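# Hang the bench pipette on its matching carousel slot

## Task

Pick up the hand pipette lying on the bench and hang it on the carousel at the position labelled with that pipette's volume, which is printed on the top of its push button; the carousel head can be rotated to bring the right slot around. The end of the finger hook must sit behind the rail at the inner end of the slot, and the pipette must stay hung there by itself once released, not only because a gripper is holding it.

## Robot and tools

Robot: two 6-joint arms, left_arm and right_arm, each ending in a parallel gripper. Cameras: cam_high (672x504), cam_low (672x504), cam_left_wrist (616x616), cam_right_wrist (616x616); images come back in that order after each call.

Frame: all gripper poses share one scene frame. Origin is on the table surface midway between the arms, +z up, +x outward over the table, and left_arm sits on the +y side. The names left and right are arm labels, not image sides. Each gripper's end_effector_position (metres) is the point between the finger pads, roughly 1 cm behind the tips; end_effector_quat_wxyz is its orientation. Fingers point along the gripper's +z and close along its y. Reported positions can be off, more so at long reach.

Row layout: every motion command is a single row of 14 numbers covering both arms, each in [-1, 1], even when only one arm should move. First the left arm's 7 values, then the right arm's 7. Per arm the order is: shoulder, elbow, wrist roll, wrist pitch, waist, wrist yaw, gripper opening. Trust this order only. The six joint values are offsets (not poses), scaled so 1.0 equals 1.32 rad shoulder, 1.276 elbow, 2.022 wrist roll, 1.83 wrist pitch, 1.264 waist, 1.686 wrist yaw. The opening is absolute: +1 fully open, -1 closed.

Joint ranges in rad: shoulder 0.000 to 3.142, elbow 0.000 to 3.019, wrist roll -2.094 to 2.094, wrist pitch -1.693 to 1.571, waist -2.880 to 2.880, wrist yaw -1.571 to 1.571. True ends may differ by up to 0.019 rad. Asking a joint more than 0.019 rad beyond its range is refused for both arms; a target past the real end is clipped, and the result may then print "joint sent to its limit".

execute_actions(actions): a list of actions; each action is a table of up to 15 rows, one row per 1/30 s control step; a short table repeats its last row to fill 15 steps. Offsets in every row are measured from the joint angles at the start of that action (for the first action, from the latest reported angles), not from the previous row. A malformed action, or a first action failing the range check, rejects the whole call. An empty list just returns state and images.

move(target, speed, blocking): target is one 14-number row; its offsets count from the Joint positions in the most recent result that showed them. All joints travel proportionally so they finish together, giving curved gripper paths, lasting 0.5 to 10 s (cut off at 10 s). speed in rad/s, 0.01 to 2, default 0.5, applies to the joint with the longest travel. Moves ignore obstacles and the other arm; faster moves hit harder and aiming past a contact presses harder. The result adds a move: line with the ending (done, off_target, moving, held, fault), limits=held or limits=none, and each arm's joint farthest from target. With blocking=false you get a result after 0.5 s; until the move is shown finished, use wait or stop before sending anything else.

wait(seconds): 0 to 10; arms hold their last command; returns early if a running move ends. stop(): brakes a running move (needs some room, fingers keep moving). zoom_image(camera, region): region [x0, y0, x1, y1] in pixels of that camera's last image, at most 504 by 504. finished_scene(scene): pass the current scene's number to end it; irreversible, so only once the pipette hangs on its own and stays.

Reading results: the state line gives each gripper's pose. Joint positions and Joint velocities list each arm in the joint order above, then finger-pad gap in m (0.094 fully open). Joint targets shows what the joints are currently driven toward. grip_measured is the opening on the command scale; readings may be about 1 mm off per gripper. Calls that ran actions also list step readings; HELD with an arm label means part of that arm's row was held back. "joint command not followed" means a clearance check altered some joint targets. Joint torques are raw drive outputs with offsets and noise, not pure contact loads.

Motion limits: each joint's target is kept within a lead of its measured angle (waist 0.264, shoulder 0.32, elbow 0.276, wrist pitch 0.33, wrist yaw 0.186, wrist roll 0.522 rad), and targets placing the gripper over 70 mm from where it is are scaled back, so big changes need several actions. Unfinished motion should be recommanded. Movements of a few mm may not register. Zero offsets can let an arm sag: send offsets back to the desired angles in a reply's first call, zeros afterward, extending if a joint lags. The robot keeps holding the last command while you think.

Gripping: command an opening about 0.03 below grip_measured for a firm hold, less for lighter. Pad force tops out near 50 to 62 N, less on thin parts under about 2 mm, with a possible spike on first contact.

Avoid: dropping or sliding the pipette, slamming or pressing hard, arms colliding, and anything leaving the table (that ends the scene). Occasional brief tugs on held parts or pushes on loose ones can happen. Motor heat builds while holding loads; MOTOR HOT warns from 85 °C and at 100 °C the arm drops (OVER-TEMPERATURE FAULT). Any FAULT stops that arm for a while.

Each tool is called after "Call:" as a command line: name --argument value for each argument, lists and objects as JSON in quotes; but a table of rows of numbers goes row by row, as --pt "numbers of a row", without its own name.

## Session

Call:
execute_actions --actions '[]'

Scene clock: 0.00 s.
left_arm: end_effector_position=(+0.2366, +0.4617, +0.1604) grip_measured=+1.000 end_effector_quat_wxyz=(+0.117, +0.306, +0.899, +0.290) | right_arm: end_effector_position=(+0.2843, -0.1778, +0.3131) grip_measured=+1.000 end_effector_quat_wxyz=(+0.693, -0.255, +0.654, -0.163)
Joint names: [shoulder, elbow, wrist roll, wrist pitch, waist, wrist yaw]
Joint positions: left_arm=[ 0.706  0.534  0.959 -0.87   0.21  -0.373  0.094] | right_arm=[ 0.526  0.341 -0.625  0.211  1.194  1.025  0.094]
Joint velocities: left_arm=[-0.005  0.002  0.022 -0.007 -0.015  0.11   0.   ] | right_arm=[-0.005 -0.012  0.007  0.012 -0.015 -0.007  0.   ]
Joint torques (N m, as the arm reports them, + toward a larger angle): no reading
Joint targets: left_arm=[0.706 0.564 0.959 -0.866 0.210 -0.373] | right_arm=[0.526 0.367 -0.625 0.215 1.194 1.025]

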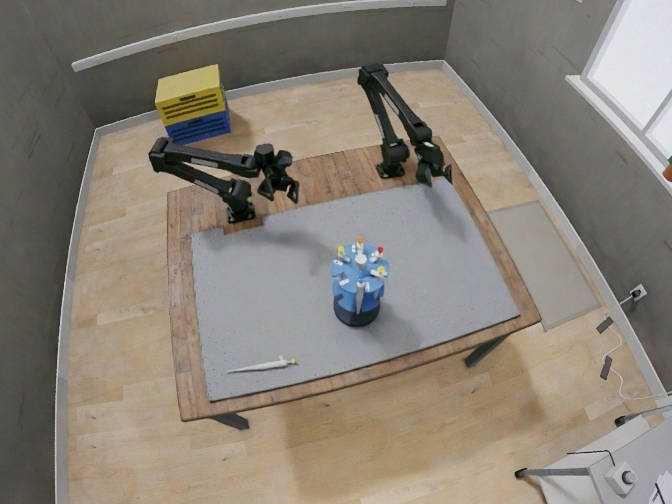

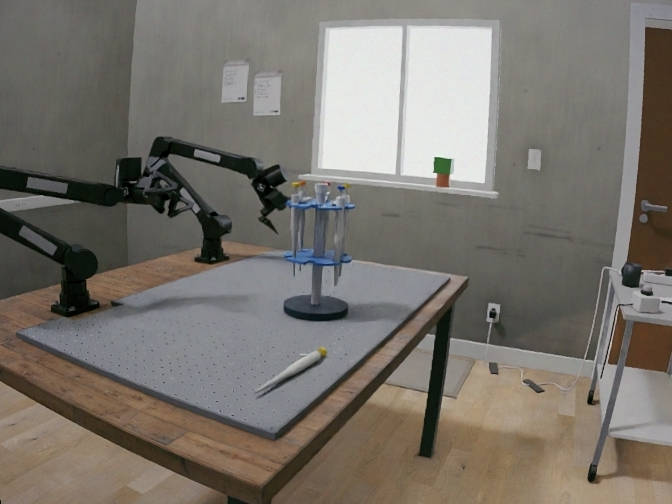

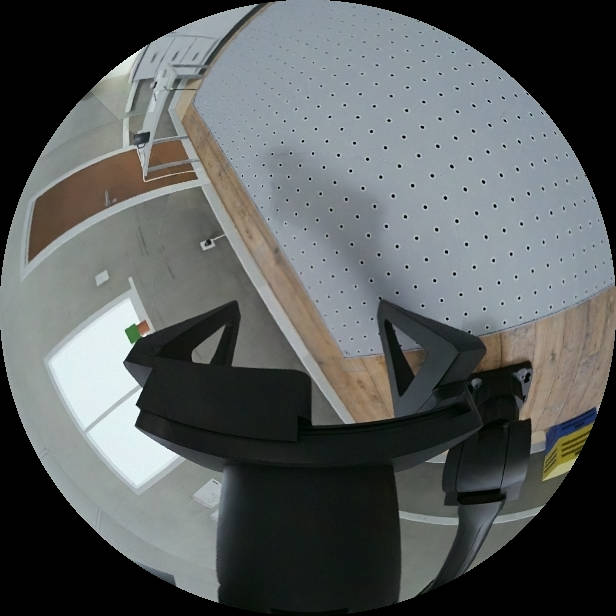

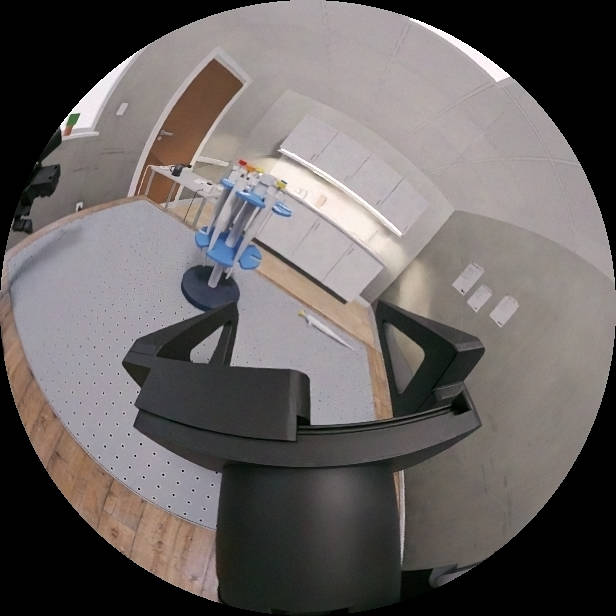

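Call:
zoom_image --camera "cam_high" --region '[310, 225, 410, 335]'

Call:
zoom_image --camera "cam_low" --region '[240, 170, 400, 400]'

Call:
zoom_image --camera "cam_high" --region '[215, 340, 315, 390]'

Region (310, 225, 410, 335) of cam_high's 672x504 image, scaled by 4.582, with more detail than that image has; it fills the left 458 columns of this view, and the rest is white.

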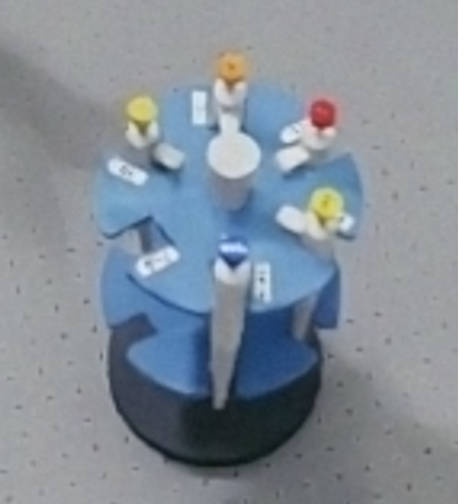

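Region (240, 170, 400, 400) of cam_low's 672x504 image, scaled by 2.191, with more detail than that image has; it fills the left 351 columns of this view, and the rest is white.

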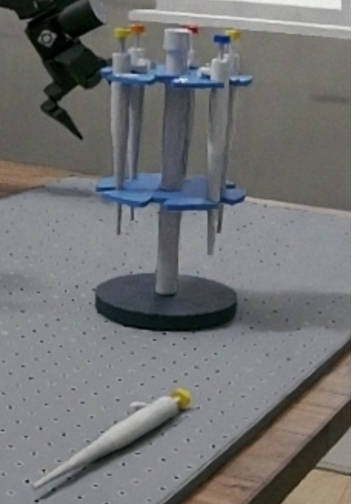

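Region (215, 340, 315, 390) of cam_high's 672x504 image, scaled by 5.040, with more detail than that image has.

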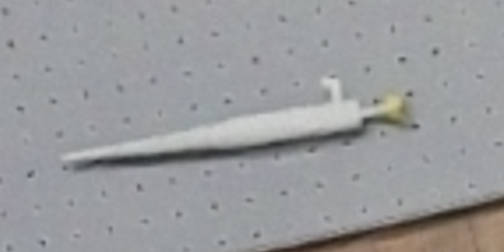

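Call:
move --target '[0.223,0.365,-0.474,-0.071,-0.166,0.221,1, 0,0.02,0.309,0,-0.945,-0.608,1]' --speed 0.8

Scene clock: 59.47 s.
left_arm: end_effector_position=(+0.3595, +0.3456, +0.2509) grip_measured=+1.000 end_effector_quat_wxyz=(+0.260, +0.005, +0.966, +0.003) | right_arm: end_effector_position=(+0.3933, -0.3766, +0.3152) grip_measured=+1.000 end_effector_quat_wxyz=(+0.716, +0.008, +0.698, -0.014)
Joint names: [shoulder, elbow, wrist roll, wrist pitch, waist, wrist yaw]
Joint positions: left_arm=[ 0.995  0.939  0.009 -0.989  0.006 -0.005  0.094] | right_arm=[ 0.526  0.341 -0.008  0.211 -0.002  0.002  0.094]
Joint velocities: left_arm=[-0.005 -0.007 -0.022 -0.002 -0.005  0.007  0.   ] | right_arm=[ 0.015 -0.007 -0.022  0.012 -0.015 -0.007  0.   ]
Joint torques (N m, as the arm reports them, + toward a larger angle): left_arm=[-6.04 12.31 -0.07  1.06 -1.71  0.23] | right_arm=[ 0.53 14.09  0.04  2.48  0.03 -0.23]
Joint targets: left_arm=[1.001 1.000 0.000 -1.000 0.000 -0.000] | right_arm=[0.526 0.366 -0.000 0.211 -0.000 -0.000]
move: off_target (left_arm, right_arm); limits=none; left_arm: farthest joint: the elbow, 0.061 radians from its target (0.465 radians at the start); right_arm: farthest joint: the elbow, 0.026 radians from its target (0.026 radians at the start)

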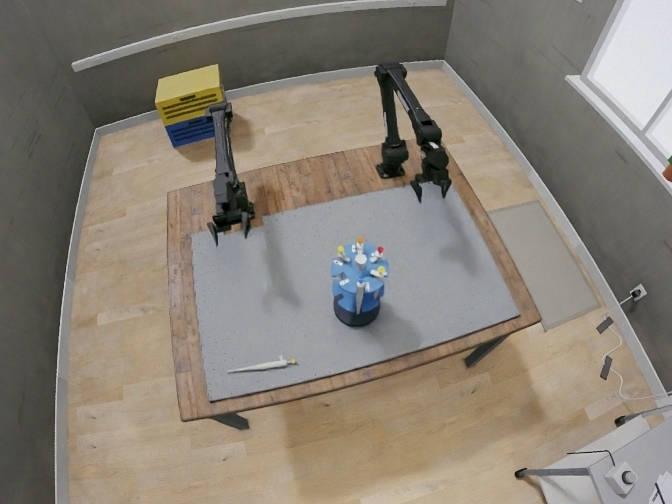

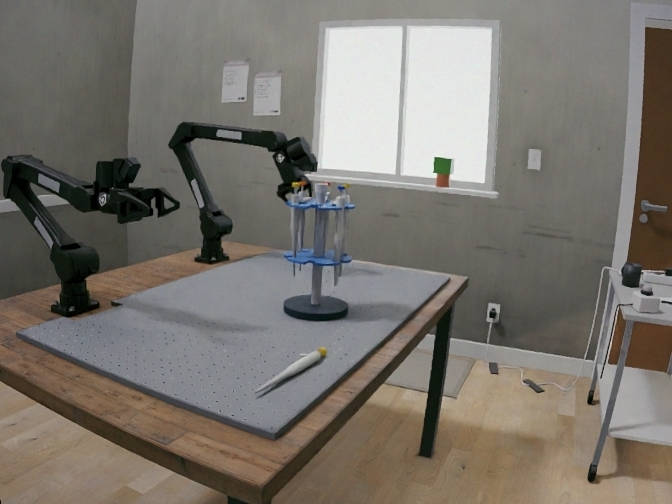

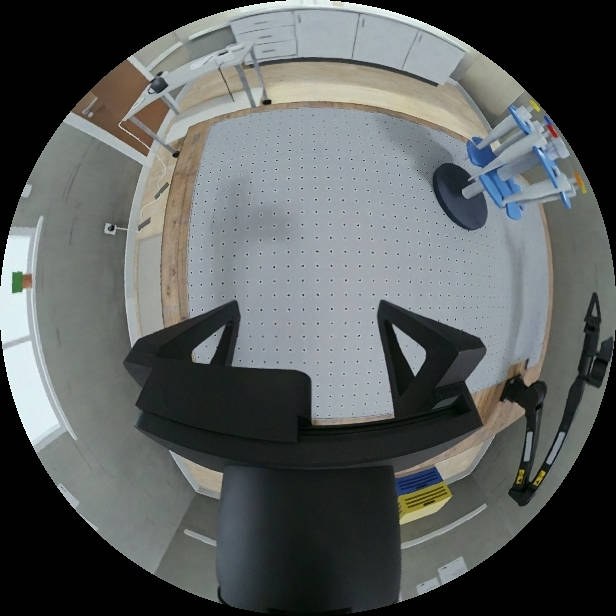

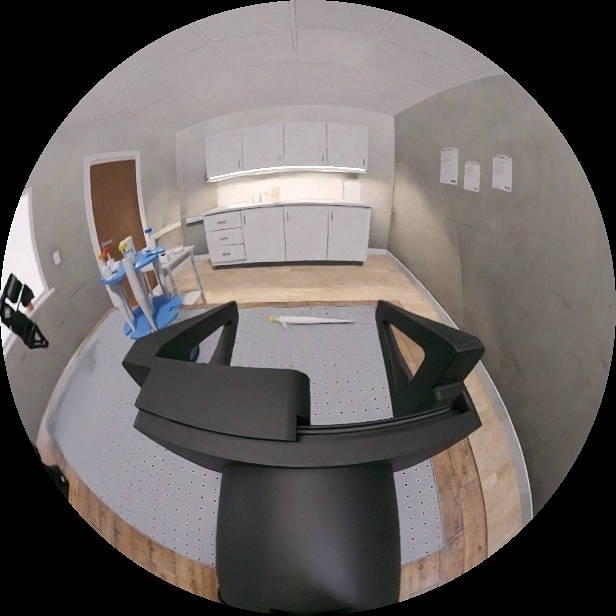

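Call:
move --target '[0.231,0.635,0,-0.225,-0.242,0,1, 0.814,0.94,0,-0.826,0,0,1]' --speed 0.8

Scene clock: 91.57 s.
left_arm: end_effector_position=(+0.4299, +0.2060, +0.4554) grip_measured=+1.000 end_effector_quat_wxyz=(+0.282, +0.149, +0.947, -0.040) | right_arm: end_effector_position=(+0.5639, -0.3817, +0.2200) grip_measured=+1.000 end_effector_quat_wxyz=(+0.081, +0.011, +0.997, -0.003)
Joint names: [shoulder, elbow, wrist roll, wrist pitch, waist, wrist yaw]
Joint positions: left_arm=[ 1.291  1.689  0.009 -1.391 -0.296 -0.005  0.094] | right_arm=[ 1.602  1.486 -0.008 -1.294 -0.002  0.002  0.094]
Joint velocities: left_arm=[ 0.005 -0.007  0.022 -0.007 -0.024  0.022  0.   ] | right_arm=[-0.005  0.002  0.037 -0.002  0.015 -0.037  0.   ]
Joint torques (N m, as the arm reports them, + toward a larger angle): left_arm=[-10.3   11.78   0.     1.16  -1.63   0.03] | right_arm=[-13.16  15.61  -0.03   0.84   0.15  -0.14]
Joint targets: left_arm=[1.300 1.749 0.009 -1.401 -0.300 -0.005] | right_arm=[1.601 1.540 -0.008 -1.301 -0.002 0.002]
move: off_target (left_arm, right_arm); limits=none; left_arm: farthest joint: the elbow, 0.060 radians from its target (0.811 radians at the start); right_arm: farthest joint: the elbow, 0.054 radians from its target (1.200 radians at the start)

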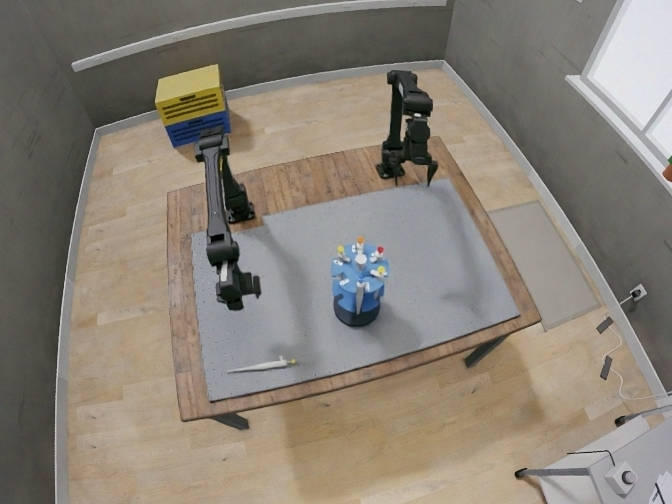

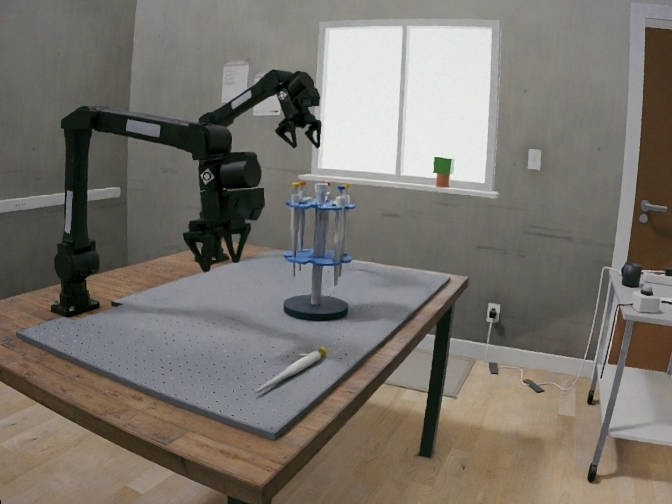

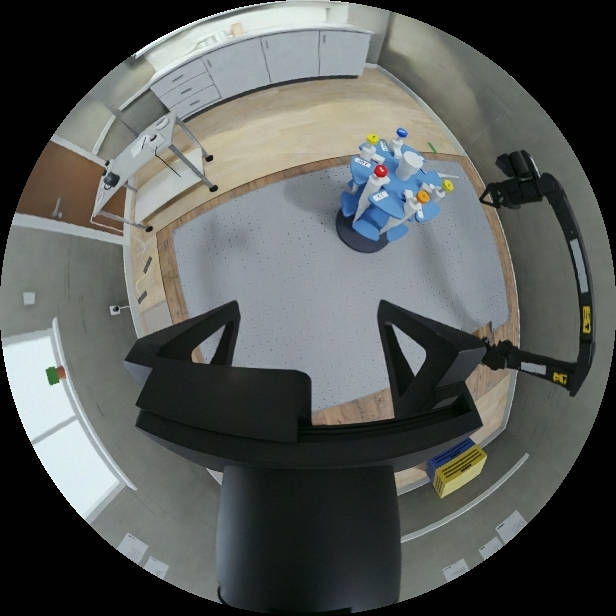

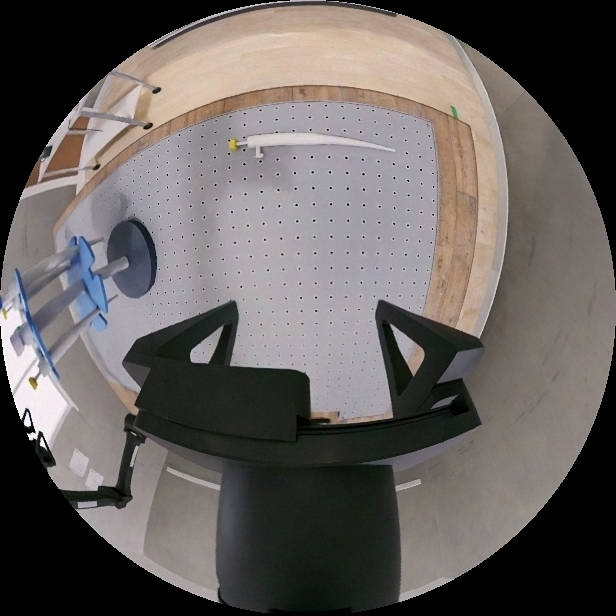

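Call:
zoom_image --camera "cam_left_wrist" --region '[330, 115, 470, 255]'

Call:
move --target '[0.007,0.047,0,-0.005,0,0,1, 0.3,0.357,0,-0.004,0,0,1]' --speed 0.6

Region (330, 115, 470, 255) of cam_left_wrist's 616x616 image, scaled by 3.600, with more detail than that image has.

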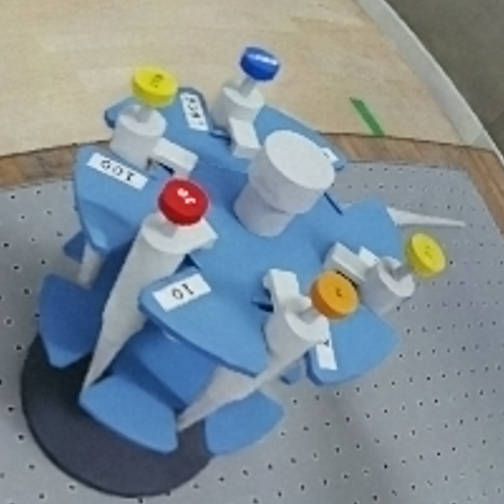

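Scene clock: 152.90 s.
left_arm: end_effector_position=(+0.4299, +0.2060, +0.4554) grip_measured=+1.000 end_effector_quat_wxyz=(+0.282, +0.149, +0.947, -0.040) | right_arm: end_effector_position=(+0.7043, -0.3859, +0.1649) grip_measured=+1.000 end_effector_quat_wxyz=(+0.085, +0.011, +0.996, -0.003)
Joint names: [shoulder, elbow, wrist roll, wrist pitch, waist, wrist yaw]
Joint positions: left_arm=[ 1.291  1.689  0.009 -1.391 -0.296 -0.005  0.094] | right_arm=[ 1.995  1.889 -0.008 -1.295 -0.002  0.002  0.094]
Joint velocities: left_arm=[-0.005  0.002 -0.022  0.002  0.005  0.022  0.   ] | right_arm=[ 0.005  0.002  0.081 -0.012  0.005 -0.007  0.   ]
Joint torques (N m, as the arm reports them, + toward a larger angle): left_arm=[-10.17  11.8    0.     1.22  -1.27   0.03] | right_arm=[-18.4   15.54  -0.03   0.86   0.09  -0.15]
Joint targets: left_arm=[1.300 1.749 0.009 -1.400 -0.296 -0.005] | right_arm=[1.998 1.942 -0.008 -1.301 -0.002 0.002]
move: off_target (left_arm, right_arm); limits=none; left_arm: farthest joint: the elbow, 0.060 radians from its target (0.060 radians at the start); right_arm: farthest joint: the elbow, 0.053 radians from its target (0.455 radians at the start)

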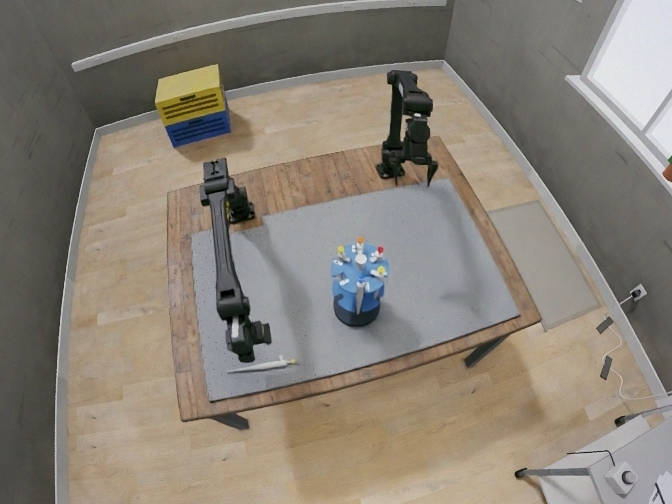

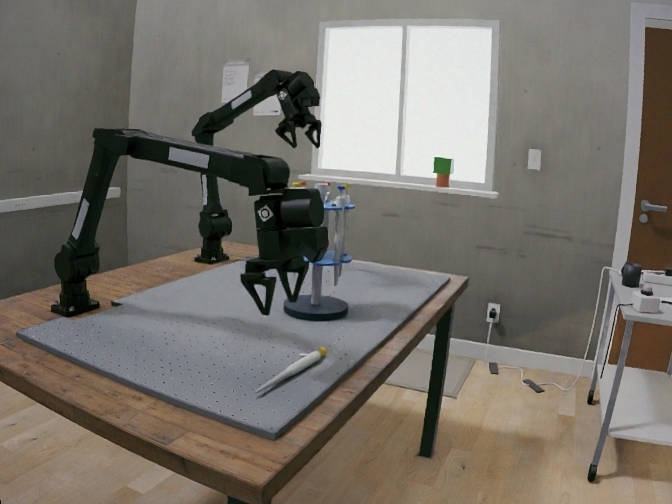

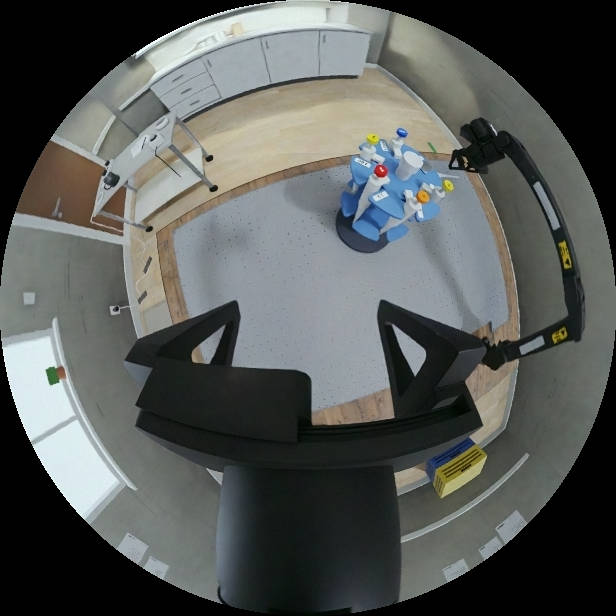

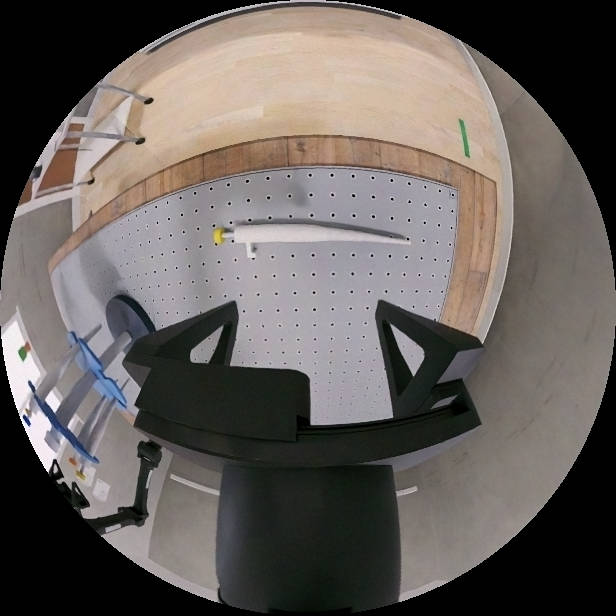

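Call:
zoom_image --camera "cam_right_wrist" --region '[190, 160, 430, 310]'

Call:
zoom_image --camera "cam_right_wrist" --region '[20, 290, 170, 490]'

Region (190, 160, 430, 310) of cam_right_wrist's 616x616 image, scaled by 2.100, with more detail than that image has; it fills the top 315 rows of this view, and the rest is white.

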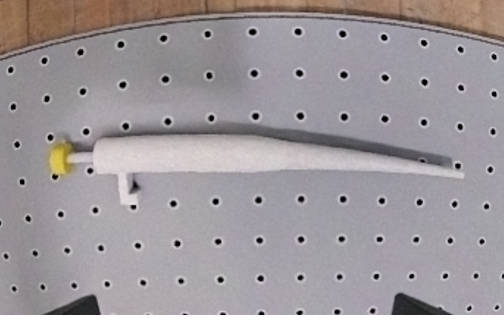

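Region (20, 290, 170, 490) of cam_right_wrist's 616x616 image, scaled by 2.520, with more detail than that image has; it fills the left 378 columns of this view, and the rest is white.

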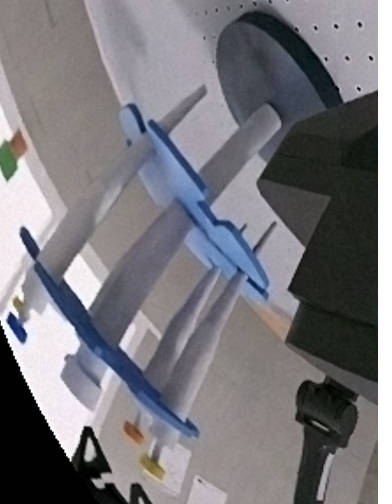

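Call:
move --target '[0.007,0.047,0,-0.005,0,0,1, 0.345,0.51,0.785,-0.11,-0.027,0,0.3]' --speed 0.8

Scene clock: 275.77 s.
left_arm: end_effector_position=(+0.4299, +0.2060, +0.4554) grip_measured=+1.000 end_effector_quat_wxyz=(+0.282, +0.149, +0.947, -0.040) | right_arm: end_effector_position=(+0.8100, -0.4095, +0.0975) grip_measured=+0.302 end_effector_quat_wxyz=(+0.047, +0.725, +0.685, +0.043)
Joint names: [shoulder, elbow, wrist roll, wrist pitch, waist, wrist yaw]
Joint positions: left_arm=[ 1.291  1.689  0.009 -1.391 -0.296 -0.005  0.094] | right_arm=[ 2.439  2.486  1.571 -1.49  -0.028  0.002  0.061]
Joint velocities: left_arm=[-0.005 -0.002 -0.037  0.017 -0.005 -0.037  0.   ] | right_arm=[-0.015 -0.017  0.037  0.027 -0.005  0.037  0.   ]
Joint torques (N m, as the arm reports them, + toward a larger angle): left_arm=[-10.21  11.81   0.     1.22  -1.24   0.03] | right_arm=[-22.04  15.58   0.07   0.65  -0.57  -0.06]
Joint targets: left_arm=[1.300 1.749 0.009 -1.400 -0.296 -0.005] | right_arm=[2.451 2.540 1.579 -1.496 -0.036 0.002]
move: off_target (left_arm, right_arm); limits=none; left_arm: farthest joint: the elbow, 0.060 radians from its target (0.060 radians at the start); right_arm: farthest joint: the elbow, 0.054 radians from its target (0.651 radians at the start)

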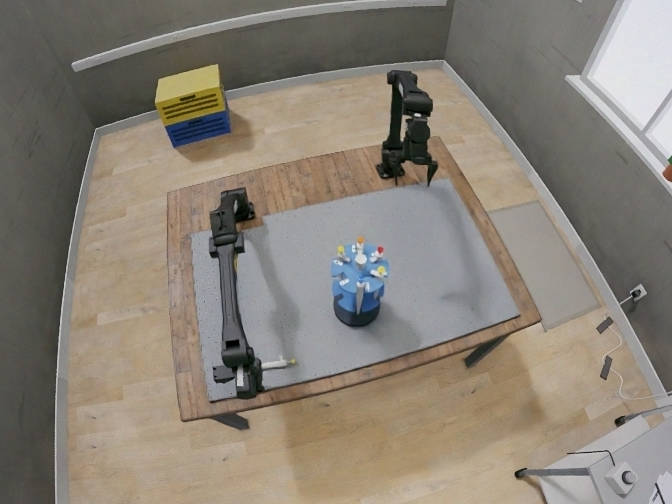

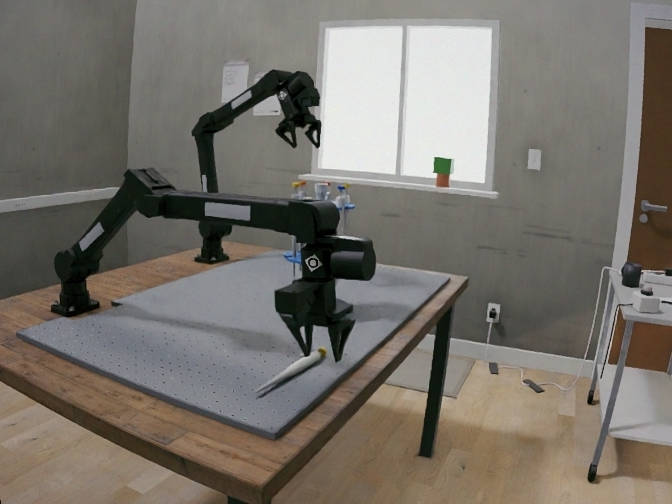

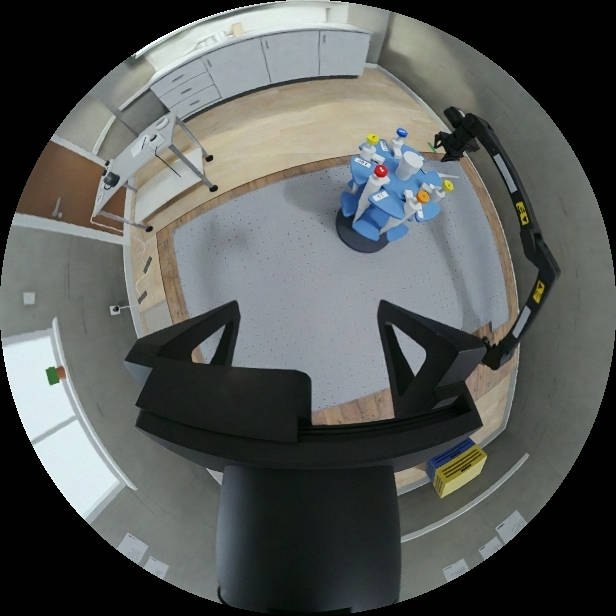

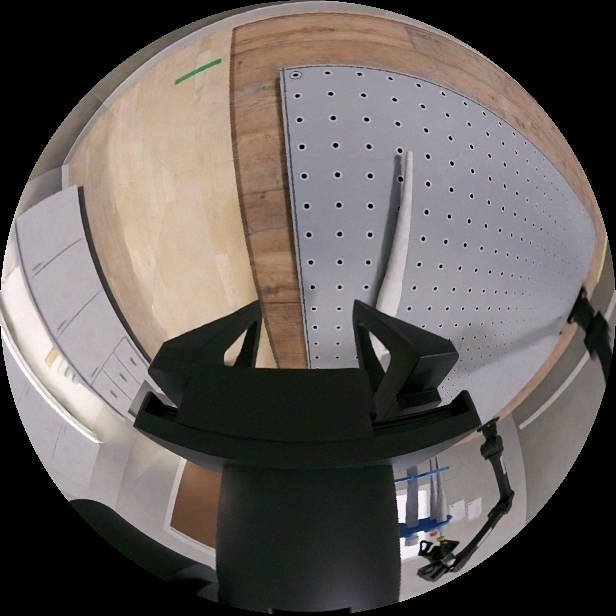

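Call:
move --target '[0.007,0.047,0,-0.005,0,0,1, -0.115,-0.248,0,0.057,-0.017,0,0.3]' --speed 0.5

Scene clock: 291.27 s.
left_arm: end_effector_position=(+0.4299, +0.2060, +0.4554) grip_measured=+1.000 end_effector_quat_wxyz=(+0.282, +0.149, +0.947, -0.040) | right_arm: end_effector_position=(+0.7589, -0.4190, +0.0762) grip_measured=+0.302 end_effector_quat_wxyz=(+0.021, +0.733, +0.680, +0.018)
Joint names: [shoulder, elbow, wrist roll, wrist pitch, waist, wrist yaw]
Joint positions: left_arm=[ 1.291  1.689  0.009 -1.391 -0.296 -0.005  0.094] | right_arm=[ 2.299  2.177  1.572 -1.394 -0.045  0.002  0.061]
Joint velocities: left_arm=[ 0.015 -0.002  0.007  0.002 -0.005 -0.037  0.   ] | right_arm=[-0.024  0.017  0.007  0.032 -0.005 -0.037  0.001]
Joint torques (N m, as the arm reports them, + toward a larger angle): left_arm=[-10.18  11.8   -0.01   1.21  -1.18   0.03] | right_arm=[-22.65   9.31  -0.03   1.2   -0.42  -0.07]
Joint targets: left_arm=[1.300 1.749 0.009 -1.400 -0.296 -0.005] | right_arm=[2.287 2.169 1.571 -1.385 -0.050 0.002]
move: off_target (left_arm); limits=none; left_arm: farthest joint: the elbow, 0.060 radians from its target (0.060 radians at the start); right_arm: farthest joint: the shoulder, 0.011 radians from its target (0.151 radians at the start)

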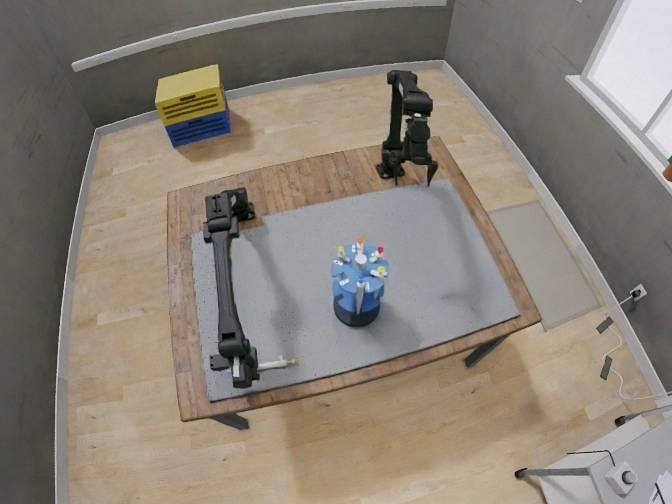

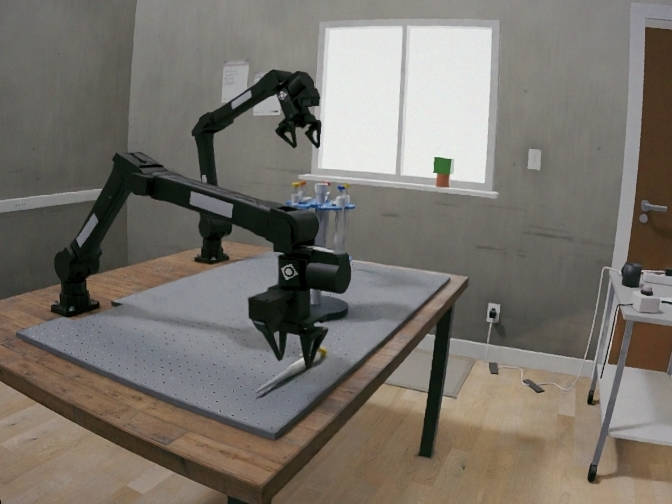

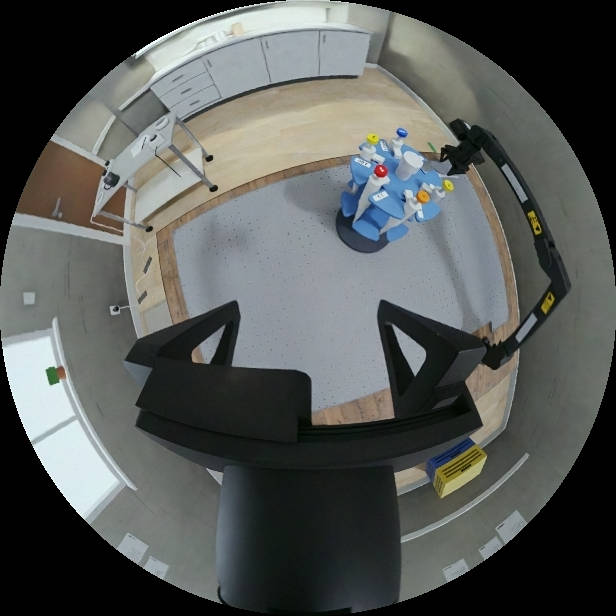

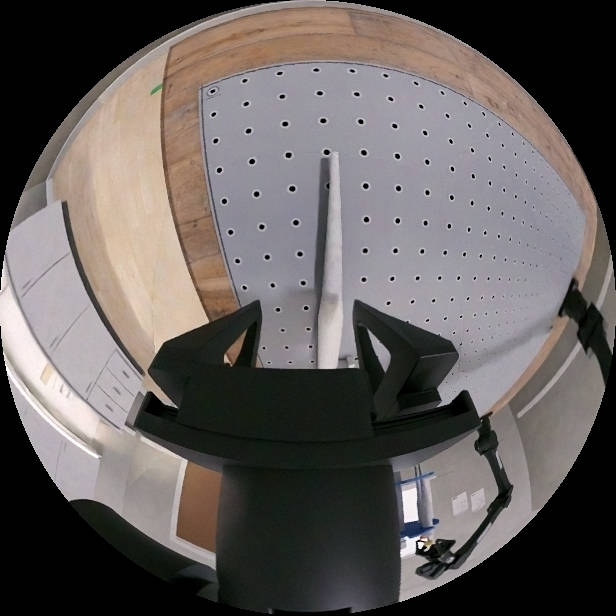

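Call:
move --target '[0.007,0.047,0,-0.005,0,0,1, 0.004,-0.083,0,0.042,0,0,0.3]' --speed 0.3

Scene clock: 307.30 s.
left_arm: end_effector_position=(+0.4299, +0.2060, +0.4554) grip_measured=+1.000 end_effector_quat_wxyz=(+0.282, +0.149, +0.947, -0.040) | right_arm: end_effector_position=(+0.7451, -0.4180, +0.0388) grip_measured=+0.302 end_effector_quat_wxyz=(+0.010, +0.733, +0.680, +0.008)
Joint names: [shoulder, elbow, wrist roll, wrist pitch, waist, wrist yaw]
Joint positions: left_arm=[ 1.291  1.689  0.009 -1.391 -0.296 -0.005  0.094] | right_arm=[ 2.298  2.078  1.572 -1.325 -0.045  0.002  0.061]
Joint velocities: left_arm=[-0.005  0.002 -0.022  0.002 -0.005  0.022  0.   ] | right_arm=[-0.015 -0.007 -0.007  0.017 -0.015  0.022  0.   ]
Joint torques (N m, as the arm reports them, + toward a larger angle): left_arm=[-10.18  11.79   0.     1.2   -1.21   0.03] | right_arm=[-21.1    9.12  -0.02   1.08   0.16  -0.07]
Joint targets: left_arm=[1.300 1.749 0.009 -1.400 -0.296 -0.005] | right_arm=[2.304 2.071 1.572 -1.317 -0.045 0.002]
move: off_target (left_arm); limits=none; left_arm: farthest joint: the elbow, 0.060 radians from its target (0.060 radians at the start); right_arm: farthest joint: the wrist pitch, 0.008 radians from its target (0.077 radians at the start)

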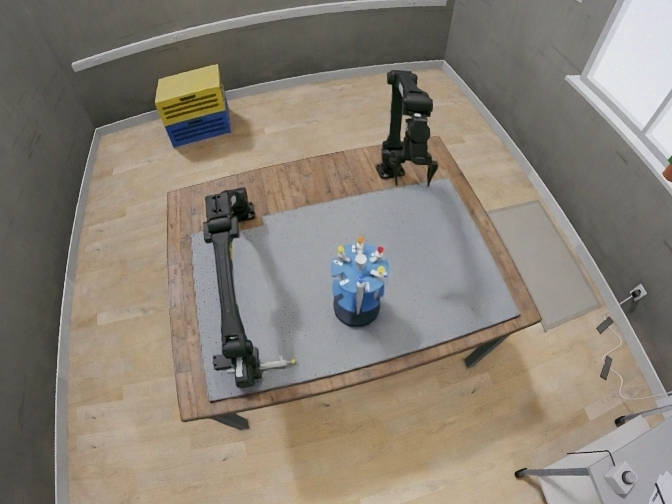

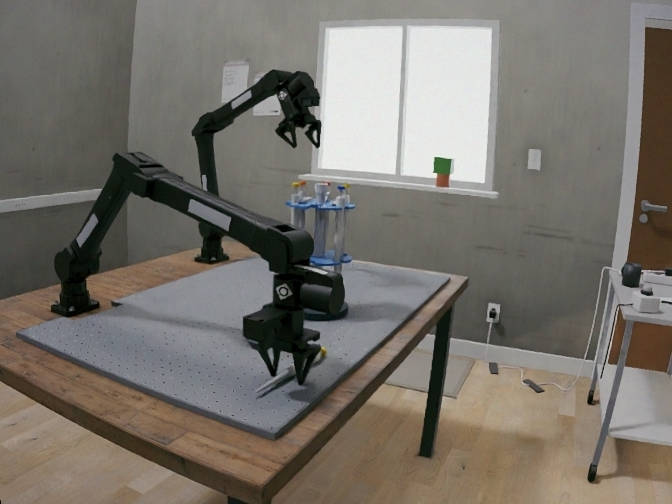

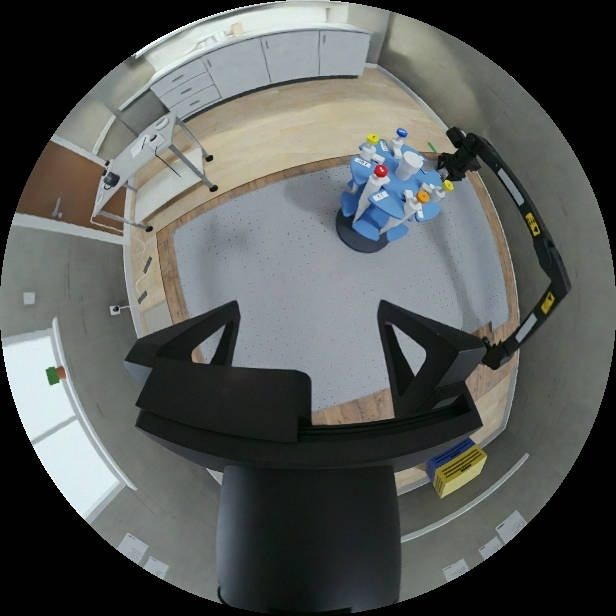

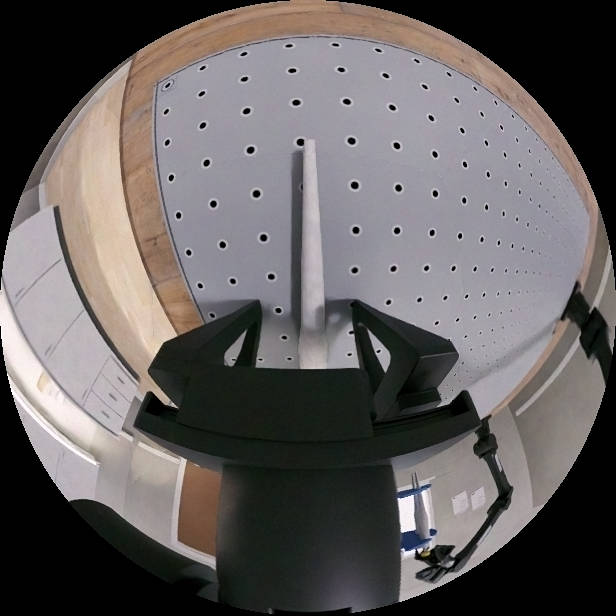

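Call:
zoom_image --camera "cam_low" --region '[230, 310, 350, 410]'

Region (230, 310, 350, 410) of cam_low's 672x504 image, scaled by 4.200, with more detail than that image has.

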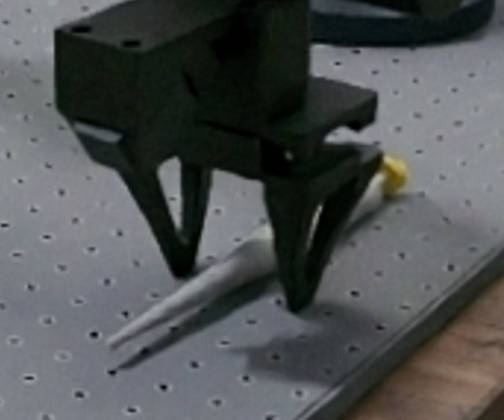

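Call:
move --target '[0.007,0.047,0,-0.005,0,0,1, 0.017,-0.004,0,0.004,0,0,0.3]' --speed 0.05

Call:
zoom_image --camera "cam_low" --region '[230, 310, 350, 410]'

Scene clock: 327.83 s.
left_arm: end_effector_position=(+0.4299, +0.2060, +0.4554) grip_measured=+1.000 end_effector_quat_wxyz=(+0.282, +0.149, +0.947, -0.040) | right_arm: end_effector_position=(+0.7450, -0.4179, +0.0386) grip_measured=+0.302 end_effector_quat_wxyz=(+0.010, +0.733, +0.680, +0.008)
Joint names: [shoulder, elbow, wrist roll, wrist pitch, waist, wrist yaw]
Joint positions: left_arm=[ 1.291  1.689  0.009 -1.391 -0.296 -0.005  0.094] | right_arm=[ 2.299  2.078  1.572 -1.325 -0.045  0.002  0.061]
Joint velocities: left_arm=[ 0.005 -0.022  0.037 -0.012 -0.024 -0.066  0.   ] | right_arm=[-0.005 -0.012  0.007  0.012 -0.015 -0.051 -0.   ]
Joint torques (N m, as the arm reports them, + toward a larger angle): left_arm=[-10.2   11.8    0.     1.21  -1.19   0.03] | right_arm=[-19.72   9.34  -0.02   1.09   0.05  -0.06]
Joint targets: left_arm=[1.300 1.749 0.009 -1.400 -0.296 -0.005] | right_arm=[2.321 2.073 1.572 -1.318 -0.045 0.002]
move: off_target (left_arm, right_arm); limits=none; left_arm: farthest joint: the elbow, 0.060 radians from its target (0.060 radians at the start); right_arm: farthest joint: the shoulder, 0.022 radians from its target (0.022 radians at the start)

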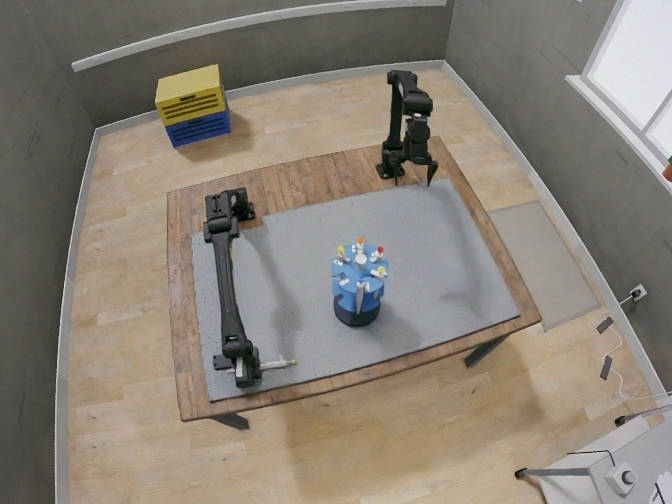

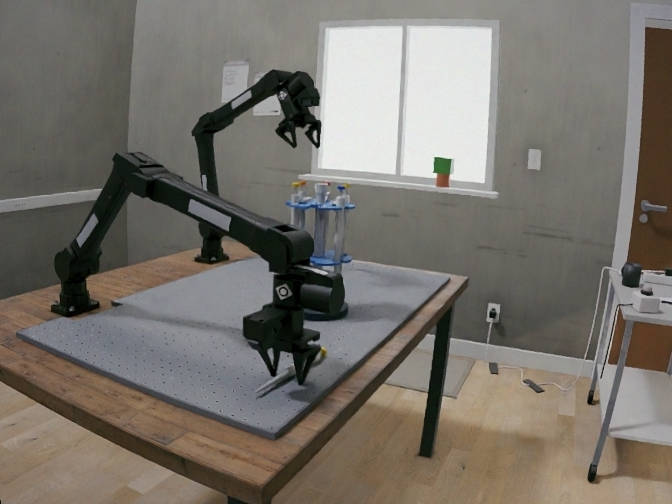

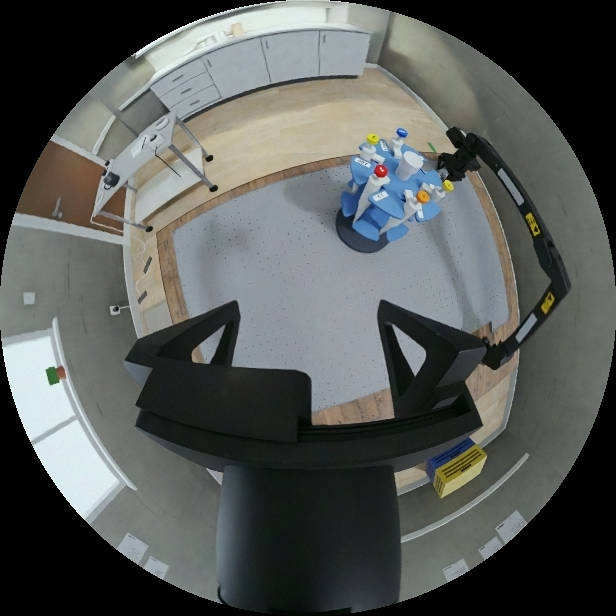

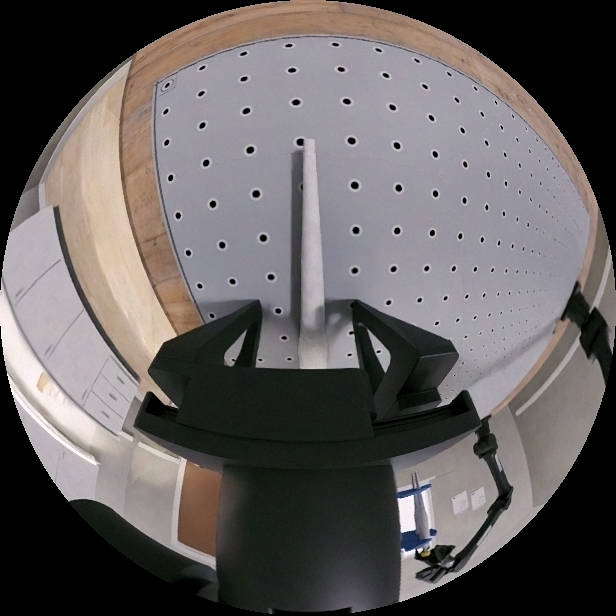

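Region (230, 310, 350, 410) of cam_low's 672x504 image, scaled by 4.200, with more detail than that image has.

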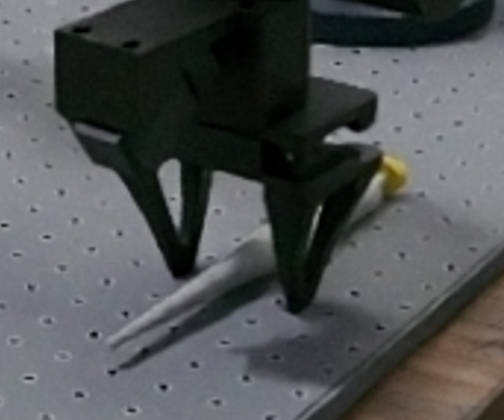

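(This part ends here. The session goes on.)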